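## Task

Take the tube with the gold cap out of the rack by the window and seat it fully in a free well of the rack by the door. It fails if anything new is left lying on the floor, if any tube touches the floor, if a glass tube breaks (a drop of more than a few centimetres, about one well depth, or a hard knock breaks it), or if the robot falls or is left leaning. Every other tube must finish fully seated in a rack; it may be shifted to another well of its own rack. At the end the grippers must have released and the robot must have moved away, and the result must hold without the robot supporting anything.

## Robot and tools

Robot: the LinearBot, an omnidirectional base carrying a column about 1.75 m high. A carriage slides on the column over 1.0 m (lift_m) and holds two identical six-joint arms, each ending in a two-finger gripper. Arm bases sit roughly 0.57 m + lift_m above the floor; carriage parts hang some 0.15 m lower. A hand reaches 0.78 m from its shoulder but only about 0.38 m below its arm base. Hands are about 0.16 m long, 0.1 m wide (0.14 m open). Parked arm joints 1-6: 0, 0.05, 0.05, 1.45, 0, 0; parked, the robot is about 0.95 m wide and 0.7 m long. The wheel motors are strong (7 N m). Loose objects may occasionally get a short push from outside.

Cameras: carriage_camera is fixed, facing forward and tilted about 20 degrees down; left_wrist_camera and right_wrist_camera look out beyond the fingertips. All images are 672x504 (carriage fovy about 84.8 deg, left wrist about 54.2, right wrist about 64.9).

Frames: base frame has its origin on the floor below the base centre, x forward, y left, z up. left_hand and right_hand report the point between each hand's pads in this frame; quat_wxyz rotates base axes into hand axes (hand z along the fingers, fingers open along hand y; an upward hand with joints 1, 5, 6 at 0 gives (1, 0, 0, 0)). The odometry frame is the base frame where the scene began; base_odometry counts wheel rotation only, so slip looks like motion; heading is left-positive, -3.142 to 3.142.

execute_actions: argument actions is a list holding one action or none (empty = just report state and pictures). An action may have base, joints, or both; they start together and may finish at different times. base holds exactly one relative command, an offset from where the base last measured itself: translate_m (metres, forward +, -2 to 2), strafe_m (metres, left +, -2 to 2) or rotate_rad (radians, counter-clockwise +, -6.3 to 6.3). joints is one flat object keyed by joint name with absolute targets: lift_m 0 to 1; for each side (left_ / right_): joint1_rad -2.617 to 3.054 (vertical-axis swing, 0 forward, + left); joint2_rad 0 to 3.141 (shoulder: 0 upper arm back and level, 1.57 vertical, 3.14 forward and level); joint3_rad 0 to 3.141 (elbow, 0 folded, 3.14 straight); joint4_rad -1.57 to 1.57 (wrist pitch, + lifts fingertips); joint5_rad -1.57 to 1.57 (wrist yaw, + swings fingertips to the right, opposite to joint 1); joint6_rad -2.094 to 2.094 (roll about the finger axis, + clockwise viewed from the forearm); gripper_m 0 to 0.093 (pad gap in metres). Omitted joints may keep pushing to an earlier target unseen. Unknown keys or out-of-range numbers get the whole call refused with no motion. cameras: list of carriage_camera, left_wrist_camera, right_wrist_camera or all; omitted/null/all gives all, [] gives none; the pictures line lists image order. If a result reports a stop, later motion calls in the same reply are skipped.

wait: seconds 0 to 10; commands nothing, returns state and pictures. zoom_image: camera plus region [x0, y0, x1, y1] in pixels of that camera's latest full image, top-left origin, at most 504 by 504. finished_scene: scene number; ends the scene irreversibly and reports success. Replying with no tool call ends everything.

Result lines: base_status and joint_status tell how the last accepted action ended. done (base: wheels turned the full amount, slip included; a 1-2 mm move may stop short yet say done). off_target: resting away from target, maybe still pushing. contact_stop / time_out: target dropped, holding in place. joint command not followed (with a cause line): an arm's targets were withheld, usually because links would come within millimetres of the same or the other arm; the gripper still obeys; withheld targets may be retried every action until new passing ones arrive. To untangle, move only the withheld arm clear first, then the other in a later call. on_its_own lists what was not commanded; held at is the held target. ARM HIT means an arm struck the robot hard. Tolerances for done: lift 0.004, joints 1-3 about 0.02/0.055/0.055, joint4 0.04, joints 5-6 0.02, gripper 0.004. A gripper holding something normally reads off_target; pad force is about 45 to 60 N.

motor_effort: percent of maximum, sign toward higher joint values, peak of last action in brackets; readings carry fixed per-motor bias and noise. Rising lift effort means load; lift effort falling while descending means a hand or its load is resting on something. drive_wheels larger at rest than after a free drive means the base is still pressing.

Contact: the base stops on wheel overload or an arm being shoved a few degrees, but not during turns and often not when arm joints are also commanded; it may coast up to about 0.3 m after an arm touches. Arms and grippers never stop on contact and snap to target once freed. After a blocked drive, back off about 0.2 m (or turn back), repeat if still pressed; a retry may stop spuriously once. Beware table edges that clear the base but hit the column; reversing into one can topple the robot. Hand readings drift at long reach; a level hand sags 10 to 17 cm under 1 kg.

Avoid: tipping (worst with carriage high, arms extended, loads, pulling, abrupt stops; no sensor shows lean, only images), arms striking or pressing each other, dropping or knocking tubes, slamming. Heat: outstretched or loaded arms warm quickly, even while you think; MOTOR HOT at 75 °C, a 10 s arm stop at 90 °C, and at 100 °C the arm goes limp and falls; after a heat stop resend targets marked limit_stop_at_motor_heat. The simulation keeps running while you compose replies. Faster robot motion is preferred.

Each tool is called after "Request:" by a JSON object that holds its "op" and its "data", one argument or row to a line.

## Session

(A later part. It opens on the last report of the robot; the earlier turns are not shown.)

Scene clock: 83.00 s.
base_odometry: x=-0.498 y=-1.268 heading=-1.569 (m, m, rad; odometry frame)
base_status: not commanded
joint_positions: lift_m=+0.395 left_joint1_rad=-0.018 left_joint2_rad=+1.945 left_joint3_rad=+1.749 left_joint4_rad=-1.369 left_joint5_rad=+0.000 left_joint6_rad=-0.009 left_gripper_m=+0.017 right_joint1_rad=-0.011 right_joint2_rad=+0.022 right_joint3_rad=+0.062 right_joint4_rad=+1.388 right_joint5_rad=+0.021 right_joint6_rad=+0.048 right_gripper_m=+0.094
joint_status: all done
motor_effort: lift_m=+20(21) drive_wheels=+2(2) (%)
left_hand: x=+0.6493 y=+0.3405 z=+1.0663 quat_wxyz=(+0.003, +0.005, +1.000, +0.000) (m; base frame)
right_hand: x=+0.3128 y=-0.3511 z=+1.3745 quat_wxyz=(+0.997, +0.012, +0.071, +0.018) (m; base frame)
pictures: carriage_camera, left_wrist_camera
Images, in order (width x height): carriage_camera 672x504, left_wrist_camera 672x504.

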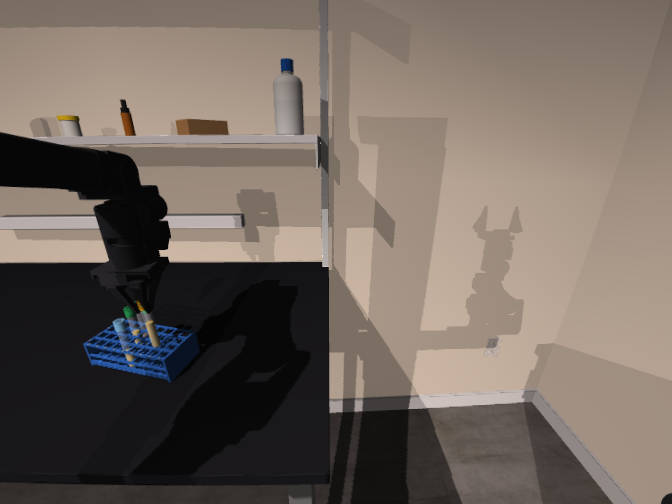

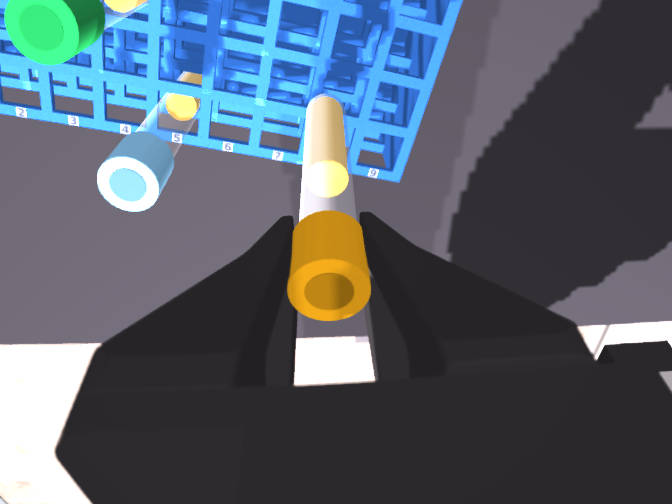

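Request:
{"op": "execute_actions", "data": {
  "actions": [
    {"joints":{"lift_m":0.41}}
  ],
  "cameras": ["left_wrist_camera"]
}}

Request:
{"op": "zoom_image", "data": {
  "camera": "left_wrist_camera",
  "region": [200,20,460,215]
}}

Scene clock: 84.07 s.
base_odometry: x=-0.498 y=-1.268 heading=-1.569 (m, m, rad; odometry frame)
base_status: not commanded
joint_positions: lift_m=+0.410 left_joint1_rad=-0.018 left_joint2_rad=+1.950 left_joint3_rad=+1.749 left_joint4_rad=-1.370 left_joint5_rad=+0.000 left_joint6_rad=-0.009 left_gripper_m=+0.017 right_joint1_rad=-0.011 right_joint2_rad=+0.022 right_joint3_rad=+0.062 right_joint4_rad=+1.388 right_joint5_rad=+0.021 right_joint6_rad=+0.048 right_gripper_m=+0.094
joint_status: all done
motor_effort: lift_m=+23(27) drive_wheels=+1(2) (%)
left_hand: x=+0.6492 y=+0.3405 z=+1.0792 quat_wxyz=(+0.000, +0.005, +1.000, +0.000) (m; base frame)
right_hand: x=+0.3128 y=-0.3511 z=+1.3892 quat_wxyz=(+0.997, +0.012, +0.071, +0.018) (m; base frame)
pictures: left_wrist_camera
Images, in order (width x height): left_wrist_camera 672x504.

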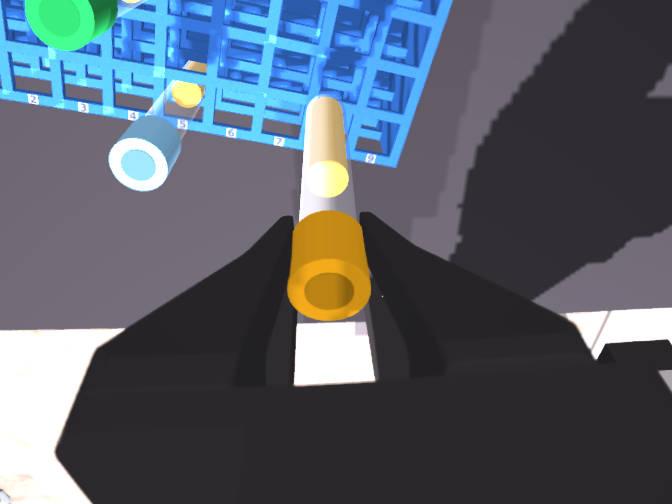

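Region (200, 20, 460, 215) of left_wrist_camera's 672x504 image, scaled by 1.938, with more detail than that image has; it fills the top 378 rows of this view, and the rest is white.

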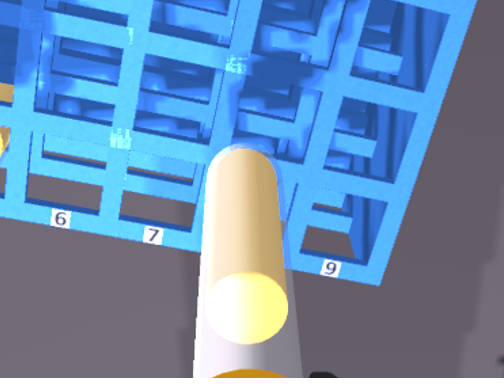

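Request:
{"op": "execute_actions", "data": {
  "actions": [
    {"base":{"translate_m":-0.009},"joints":{"lift_m":0.415}}
  ],
  "cameras": []
}}

Request:
{"op": "execute_actions", "data": {
  "actions": [
    {"base":{"strafe_m":-0.003}}
  ],
  "cameras": ["left_wrist_camera"]
}}

Request:
{"op": "zoom_image", "data": {
  "camera": "left_wrist_camera",
  "region": [200,20,460,215]
}}

Scene clock: 85.00 s.
base_odometry: x=-0.498 y=-1.259 heading=-1.569 (m, m, rad; odometry frame)
base_status: done
joint_positions: lift_m=+0.415 left_joint1_rad=-0.018 left_joint2_rad=+1.952 left_joint3_rad=+1.749 left_joint4_rad=-1.367 left_joint5_rad=+0.000 left_joint6_rad=-0.009 left_gripper_m=+0.017 right_joint1_rad=-0.011 right_joint2_rad=+0.022 right_joint3_rad=+0.062 right_joint4_rad=+1.386 right_joint5_rad=+0.021 right_joint6_rad=+0.048 right_gripper_m=+0.094
joint_status: all done
motor_effort: lift_m=+23(27) drive_wheels=+1(8) (%)
left_hand: x=+0.6498 y=+0.3405 z=+1.0834 quat_wxyz=(+0.000, +0.005, +1.000, +0.000) (m; base frame)
right_hand: x=+0.3133 y=-0.3511 z=+1.3940 quat_wxyz=(+0.997, +0.012, +0.072, +0.018) (m; base frame)
pictures: none
No camera images: the call's "cameras" was empty. Leave "cameras" out to get every camera's image.

Scene clock: 85.73 s.
base_odometry: x=-0.501 y=-1.259 heading=-1.569 (m, m, rad; odometry frame)
base_status: done
joint_positions: lift_m=+0.415 left_joint1_rad=-0.017 left_joint2_rad=+1.952 left_joint3_rad=+1.749 left_joint4_rad=-1.368 left_joint5_rad=+0.000 left_joint6_rad=-0.009 left_gripper_m=+0.017 right_joint1_rad=-0.011 right_joint2_rad=+0.022 right_joint3_rad=+0.062 right_joint4_rad=+1.387 right_joint5_rad=+0.021 right_joint6_rad=+0.048 right_gripper_m=+0.094
joint_status: not commanded
motor_effort: lift_m=+23(23) drive_wheels=+0(9) (%)
left_hand: x=+0.6497 y=+0.3407 z=+1.0834 quat_wxyz=(+0.000, +0.004, +1.000, +0.000) (m; base frame)
right_hand: x=+0.3132 y=-0.3511 z=+1.3941 quat_wxyz=(+0.997, +0.012, +0.071, +0.018) (m; base frame)
pictures: left_wrist_camera
Images, in order (width x height): left_wrist_camera 672x504.

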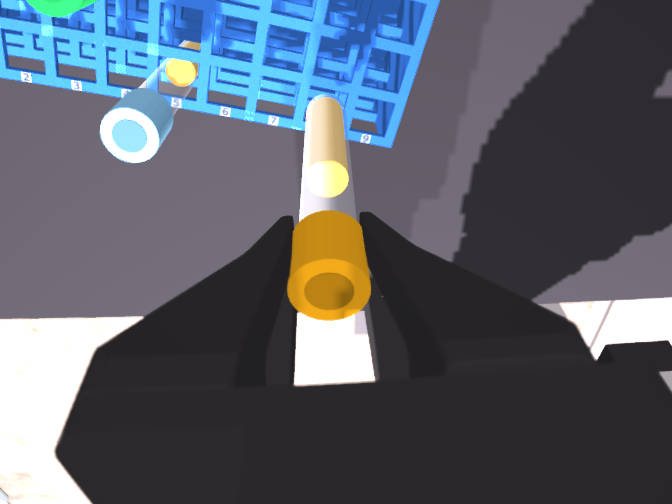

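Region (200, 20, 460, 215) of left_wrist_camera's 672x504 image, scaled by 1.938, with more detail than that image has; it fills the top 378 rows of this view, and the rest is white.

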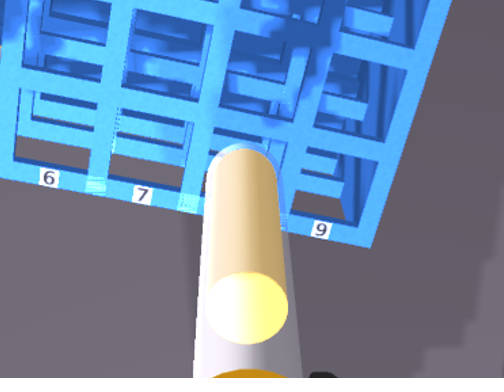

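Good; lower.

Request:
{"op": "execute_actions", "data": {
  "actions": [
    {"joints":{"lift_m":0.39}}
  ],
  "cameras": ["left_wrist_camera","carriage_camera"]
}}

Scene clock: 86.43 s.
base_odometry: x=-0.501 y=-1.259 heading=-1.569 (m, m, rad; odometry frame)
base_status: not commanded
joint_positions: lift_m=+0.390 left_joint1_rad=-0.017 left_joint2_rad=+1.936 left_joint3_rad=+1.753 left_joint4_rad=-1.372 left_joint5_rad=+0.000 left_joint6_rad=-0.009 left_gripper_m=+0.017 right_joint1_rad=-0.011 right_joint2_rad=+0.022 right_joint3_rad=+0.062 right_joint4_rad=+1.387 right_joint5_rad=+0.021 right_joint6_rad=+0.048 right_gripper_m=+0.094
joint_status: all done
motor_effort: lift_m=+20(21) drive_wheels=+0(1) (%)
left_hand: x=+0.6495 y=+0.3407 z=+1.0656 quat_wxyz=(+0.008, +0.004, +1.000, +0.000) (m; base frame)
right_hand: x=+0.3131 y=-0.3511 z=+1.3695 quat_wxyz=(+0.997, +0.012, +0.071, +0.018) (m; base frame)
pictures: carriage_camera, left_wrist_camera
Images, in order (width x height): carriage_camera 672x504, left_wrist_camera 672x504.

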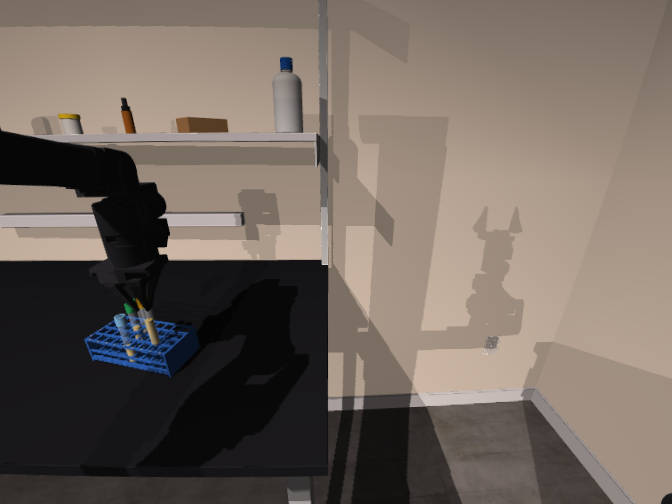

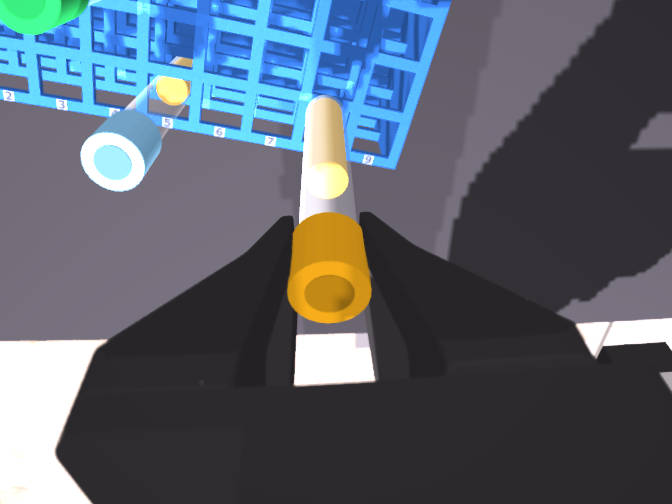

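Request:
{"op": "execute_actions", "data": {
  "actions": [
    {"joints":{"lift_m":0.412}}
  ],
  "cameras": []
}}

Request:
{"op": "execute_actions", "data": {
  "actions": [
    {"base":{"translate_m":-0.005}}
  ],
  "cameras": []
}}

Request:
{"op": "execute_actions", "data": {
  "actions": [
    {"joints":{"lift_m":0.392}}
  ],
  "cameras": ["left_wrist_camera"]
}}

Request:
{"op": "zoom_image", "data": {
  "camera": "left_wrist_camera",
  "region": [200,20,460,215]
}}

Scene clock: 87.30 s.
base_odometry: x=-0.501 y=-1.259 heading=-1.569 (m, m, rad; odometry frame)
base_status: not commanded
joint_positions: lift_m=+0.412 left_joint1_rad=-0.017 left_joint2_rad=+1.949 left_joint3_rad=+1.753 left_joint4_rad=-1.372 left_joint5_rad=+0.000 left_joint6_rad=-0.009 left_gripper_m=+0.017 right_joint1_rad=-0.011 right_joint2_rad=+0.022 right_joint3_rad=+0.062 right_joint4_rad=+1.387 right_joint5_rad=+0.021 right_joint6_rad=+0.048 right_gripper_m=+0.094
joint_status: all done
motor_effort: lift_m=+22(27) drive_wheels=+0(0) (%)
left_hand: x=+0.6497 y=+0.3407 z=+1.0827 quat_wxyz=(+0.001, +0.004, +1.000, +0.000) (m; base frame)
right_hand: x=+0.3130 y=-0.3511 z=+1.3912 quat_wxyz=(+0.997, +0.012, +0.071, +0.018) (m; base frame)
pictures: none
No camera images: the call's "cameras" was empty. Leave "cameras" out to get every camera's image.

Scene clock: 88.13 s.
base_odometry: x=-0.501 y=-1.255 heading=-1.569 (m, m, rad; odometry frame)
base_status: done
joint_positions: lift_m=+0.412 left_joint1_rad=-0.017 left_joint2_rad=+1.949 left_joint3_rad=+1.753 left_joint4_rad=-1.372 left_joint5_rad=+0.000 left_joint6_rad=-0.009 left_gripper_m=+0.017 right_joint1_rad=-0.011 right_joint2_rad=+0.022 right_joint3_rad=+0.062 right_joint4_rad=+1.387 right_joint5_rad=+0.021 right_joint6_rad=+0.048 right_gripper_m=+0.094
joint_status: not commanded
motor_effort: lift_m=+22(22) drive_wheels=+0(7) (%)
left_hand: x=+0.6497 y=+0.3407 z=+1.0827 quat_wxyz=(+0.001, +0.004, +1.000, +0.000) (m; base frame)
right_hand: x=+0.3130 y=-0.3511 z=+1.3912 quat_wxyz=(+0.997, +0.012, +0.071, +0.018) (m; base frame)
pictures: none
No camera images: the call's "cameras" was empty. Leave "cameras" out to get every camera's image.

Scene clock: 88.70 s.
base_odometry: x=-0.501 y=-1.255 heading=-1.569 (m, m, rad; odometry frame)
base_status: not commanded
joint_positions: lift_m=+0.392 left_joint1_rad=-0.017 left_joint2_rad=+1.954 left_joint3_rad=+1.753 left_joint4_rad=-1.374 left_joint5_rad=+0.000 left_joint6_rad=-0.009 left_gripper_m=+0.017 right_joint1_rad=-0.011 right_joint2_rad=+0.022 right_joint3_rad=+0.062 right_joint4_rad=+1.388 right_joint5_rad=+0.021 right_joint6_rad=+0.048 right_gripper_m=+0.094
joint_status: all done
motor_effort: lift_m=+21(22) drive_wheels=+0(0) (%)
left_hand: x=+0.6494 y=+0.3407 z=+1.0612 quat_wxyz=(-0.002, +0.004, +1.000, +0.000) (m; base frame)
right_hand: x=+0.3129 y=-0.3511 z=+1.3713 quat_wxyz=(+0.997, +0.012, +0.071, +0.018) (m; base frame)
pictures: left_wrist_camera
Images, in order (width x height): left_wrist_camera 672x504.

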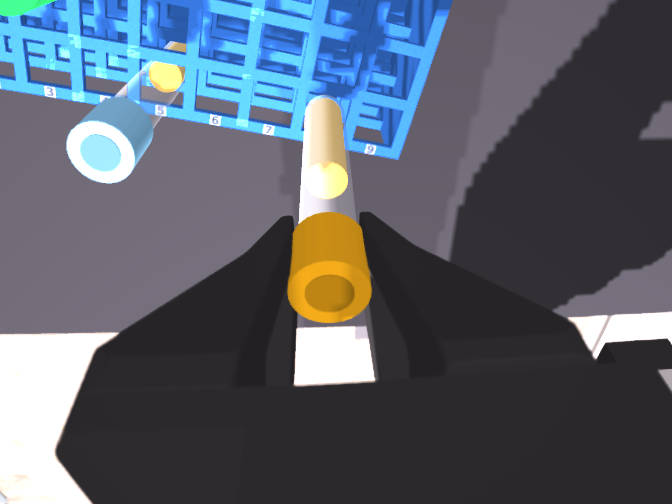

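Region (200, 20, 460, 215) of left_wrist_camera's 672x504 image, scaled by 1.938, with more detail than that image has; it fills the top 378 rows of this view, and the rest is white.

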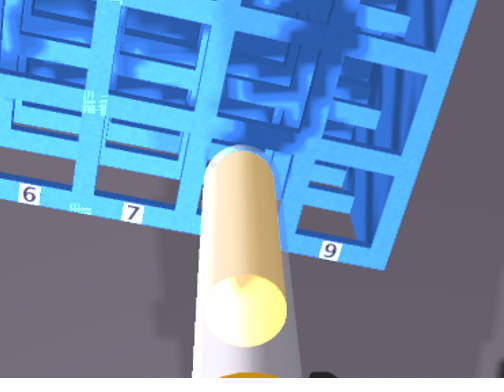

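Request:
{"op": "execute_actions", "data": {
  "actions": [
    {"joints":{"lift_m":0.37}}
  ],
  "cameras": []
}}

Request:
{"op": "execute_actions", "data": {
  "actions": [
    {"joints":{"lift_m":0.352}}
  ],
  "cameras": ["left_wrist_camera","carriage_camera"]
}}

Scene clock: 89.40 s.
base_odometry: x=-0.501 y=-1.255 heading=-1.569 (m, m, rad; odometry frame)
base_status: not commanded
joint_positions: lift_m=+0.370 left_joint1_rad=-0.017 left_joint2_rad=+1.956 left_joint3_rad=+1.753 left_joint4_rad=-1.376 left_joint5_rad=+0.000 left_joint6_rad=-0.009 left_gripper_m=+0.017 right_joint1_rad=-0.011 right_joint2_rad=+0.022 right_joint3_rad=+0.062 right_joint4_rad=+1.387 right_joint5_rad=+0.021 right_joint6_rad=+0.048 right_gripper_m=+0.094
joint_status: all done
motor_effort: lift_m=+22(22) drive_wheels=+0(0) (%)
left_hand: x=+0.6487 y=+0.3407 z=+1.0383 quat_wxyz=(-0.004, +0.004, +1.000, +0.000) (m; base frame)
right_hand: x=+0.3130 y=-0.3511 z=+1.3493 quat_wxyz=(+0.997, +0.012, +0.071, +0.018) (m; base frame)
pictures: none
No camera images: the call's "cameras" was empty. Leave "cameras" out to get every camera's image.

Scene clock: 90.23 s.
base_odometry: x=-0.501 y=-1.255 heading=-1.569 (m, m, rad; odometry frame)
base_status: not commanded
joint_positions: lift_m=+0.352 left_joint1_rad=-0.017 left_joint2_rad=+1.957 left_joint3_rad=+1.753 left_joint4_rad=-1.377 left_joint5_rad=+0.001 left_joint6_rad=-0.009 left_gripper_m=+0.017 right_joint1_rad=-0.011 right_joint2_rad=+0.022 right_joint3_rad=+0.062 right_joint4_rad=+1.388 right_joint5_rad=+0.021 right_joint6_rad=+0.048 right_gripper_m=+0.094
joint_status: all done
motor_effort: lift_m=+21(22) drive_wheels=+0(0) (%)
left_hand: x=+0.6485 y=+0.3406 z=+1.0201 quat_wxyz=(-0.005, +0.004, +1.000, +0.000) (m; base frame)
right_hand: x=+0.3129 y=-0.3511 z=+1.3313 quat_wxyz=(+0.997, +0.012, +0.071, +0.018) (m; base frame)
pictures: carriage_camera, left_wrist_camera
Images, in order (width x height): carriage_camera 672x504, left_wrist_camera 672x504.

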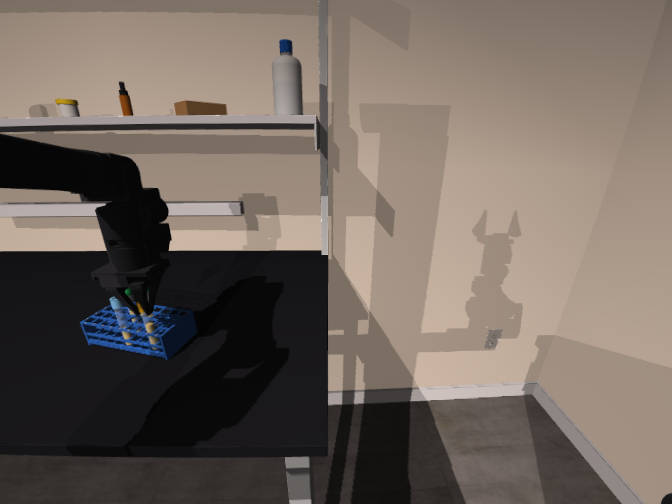

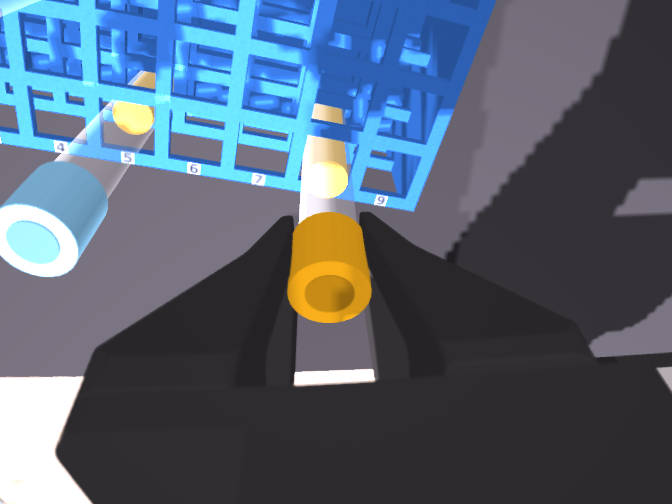

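Request:
{"op": "execute_actions", "data": {
  "actions": [
    {"joints":{"left_gripper_m":0.036}}
  ],
  "cameras": []
}}

Request:
{"op": "execute_actions", "data": {
  "actions": [
    {"joints":{"lift_m":0.48}}
  ],
  "cameras": ["left_wrist_camera","carriage_camera"]
}}

Scene clock: 90.87 s.
base_odometry: x=-0.501 y=-1.255 heading=-1.569 (m, m, rad; odometry frame)
base_status: not commanded
joint_positions: lift_m=+0.352 left_joint1_rad=-0.017 left_joint2_rad=+1.957 left_joint3_rad=+1.753 left_joint4_rad=-1.377 left_joint5_rad=+0.001 left_joint6_rad=-0.009 left_gripper_m=+0.036 right_joint1_rad=-0.011 right_joint2_rad=+0.022 right_joint3_rad=+0.062 right_joint4_rad=+1.388 right_joint5_rad=+0.021 right_joint6_rad=+0.048 right_gripper_m=+0.094
joint_status: all done
motor_effort: lift_m=+22(22) drive_wheels=+0(0) (%)
left_hand: x=+0.6485 y=+0.3406 z=+1.0201 quat_wxyz=(-0.005, +0.004, +1.000, +0.000) (m; base frame)
right_hand: x=+0.3129 y=-0.3511 z=+1.3313 quat_wxyz=(+0.997, +0.012, +0.071, +0.018) (m; base frame)
pictures: none
No camera images: the call's "cameras" was empty. Leave "cameras" out to get every camera's image.

Scene clock: 91.90 s.
base_odometry: x=-0.501 y=-1.255 heading=-1.569 (m, m, rad; odometry frame)
base_status: not commanded
joint_positions: lift_m=+0.480 left_joint1_rad=-0.017 left_joint2_rad=+1.955 left_joint3_rad=+1.753 left_joint4_rad=-1.374 left_joint5_rad=+0.001 left_joint6_rad=-0.009 left_gripper_m=+0.036 right_joint1_rad=-0.011 right_joint2_rad=+0.022 right_joint3_rad=+0.062 right_joint4_rad=+1.388 right_joint5_rad=+0.021 right_joint6_rad=+0.048 right_gripper_m=+0.094
joint_status: all done
motor_effort: lift_m=+22(27) drive_wheels=+0(0) (%)
left_hand: x=+0.6493 y=+0.3406 z=+1.1488 quat_wxyz=(-0.002, +0.004, +1.000, +0.000) (m; base frame)
right_hand: x=+0.3129 y=-0.3511 z=+1.4592 quat_wxyz=(+0.997, +0.012, +0.071, +0.018) (m; base frame)
pictures: carriage_camera, left_wrist_camera
Images, in order (width x height): carriage_camera 672x504, left_wrist_camera 672x504.

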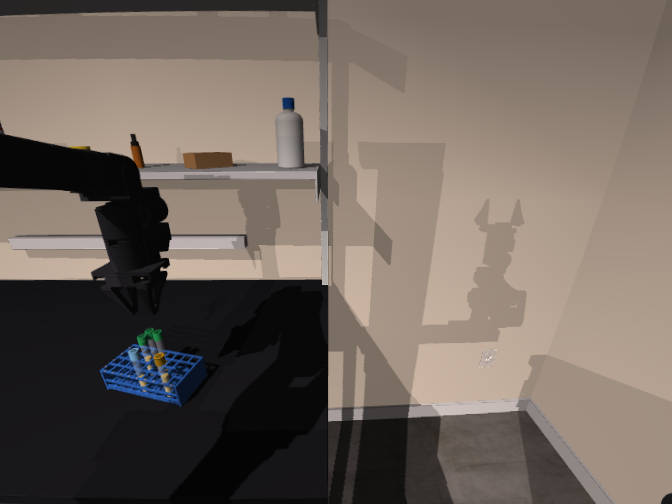

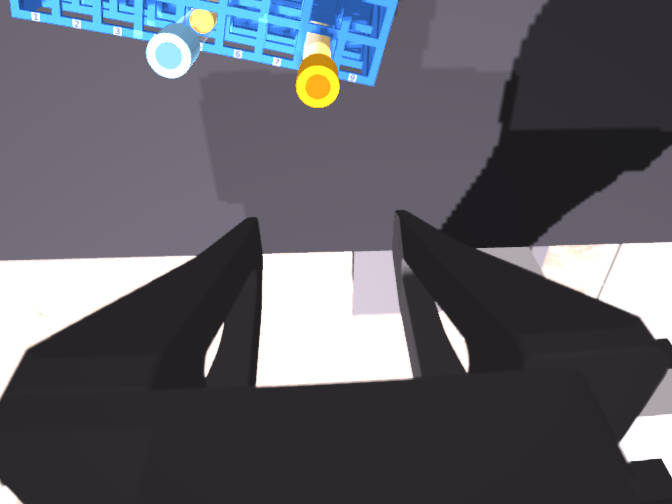

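Request:
{"op": "finished_scene", "data": {
  "scene": 1
}}

The scene is finished: the task was done.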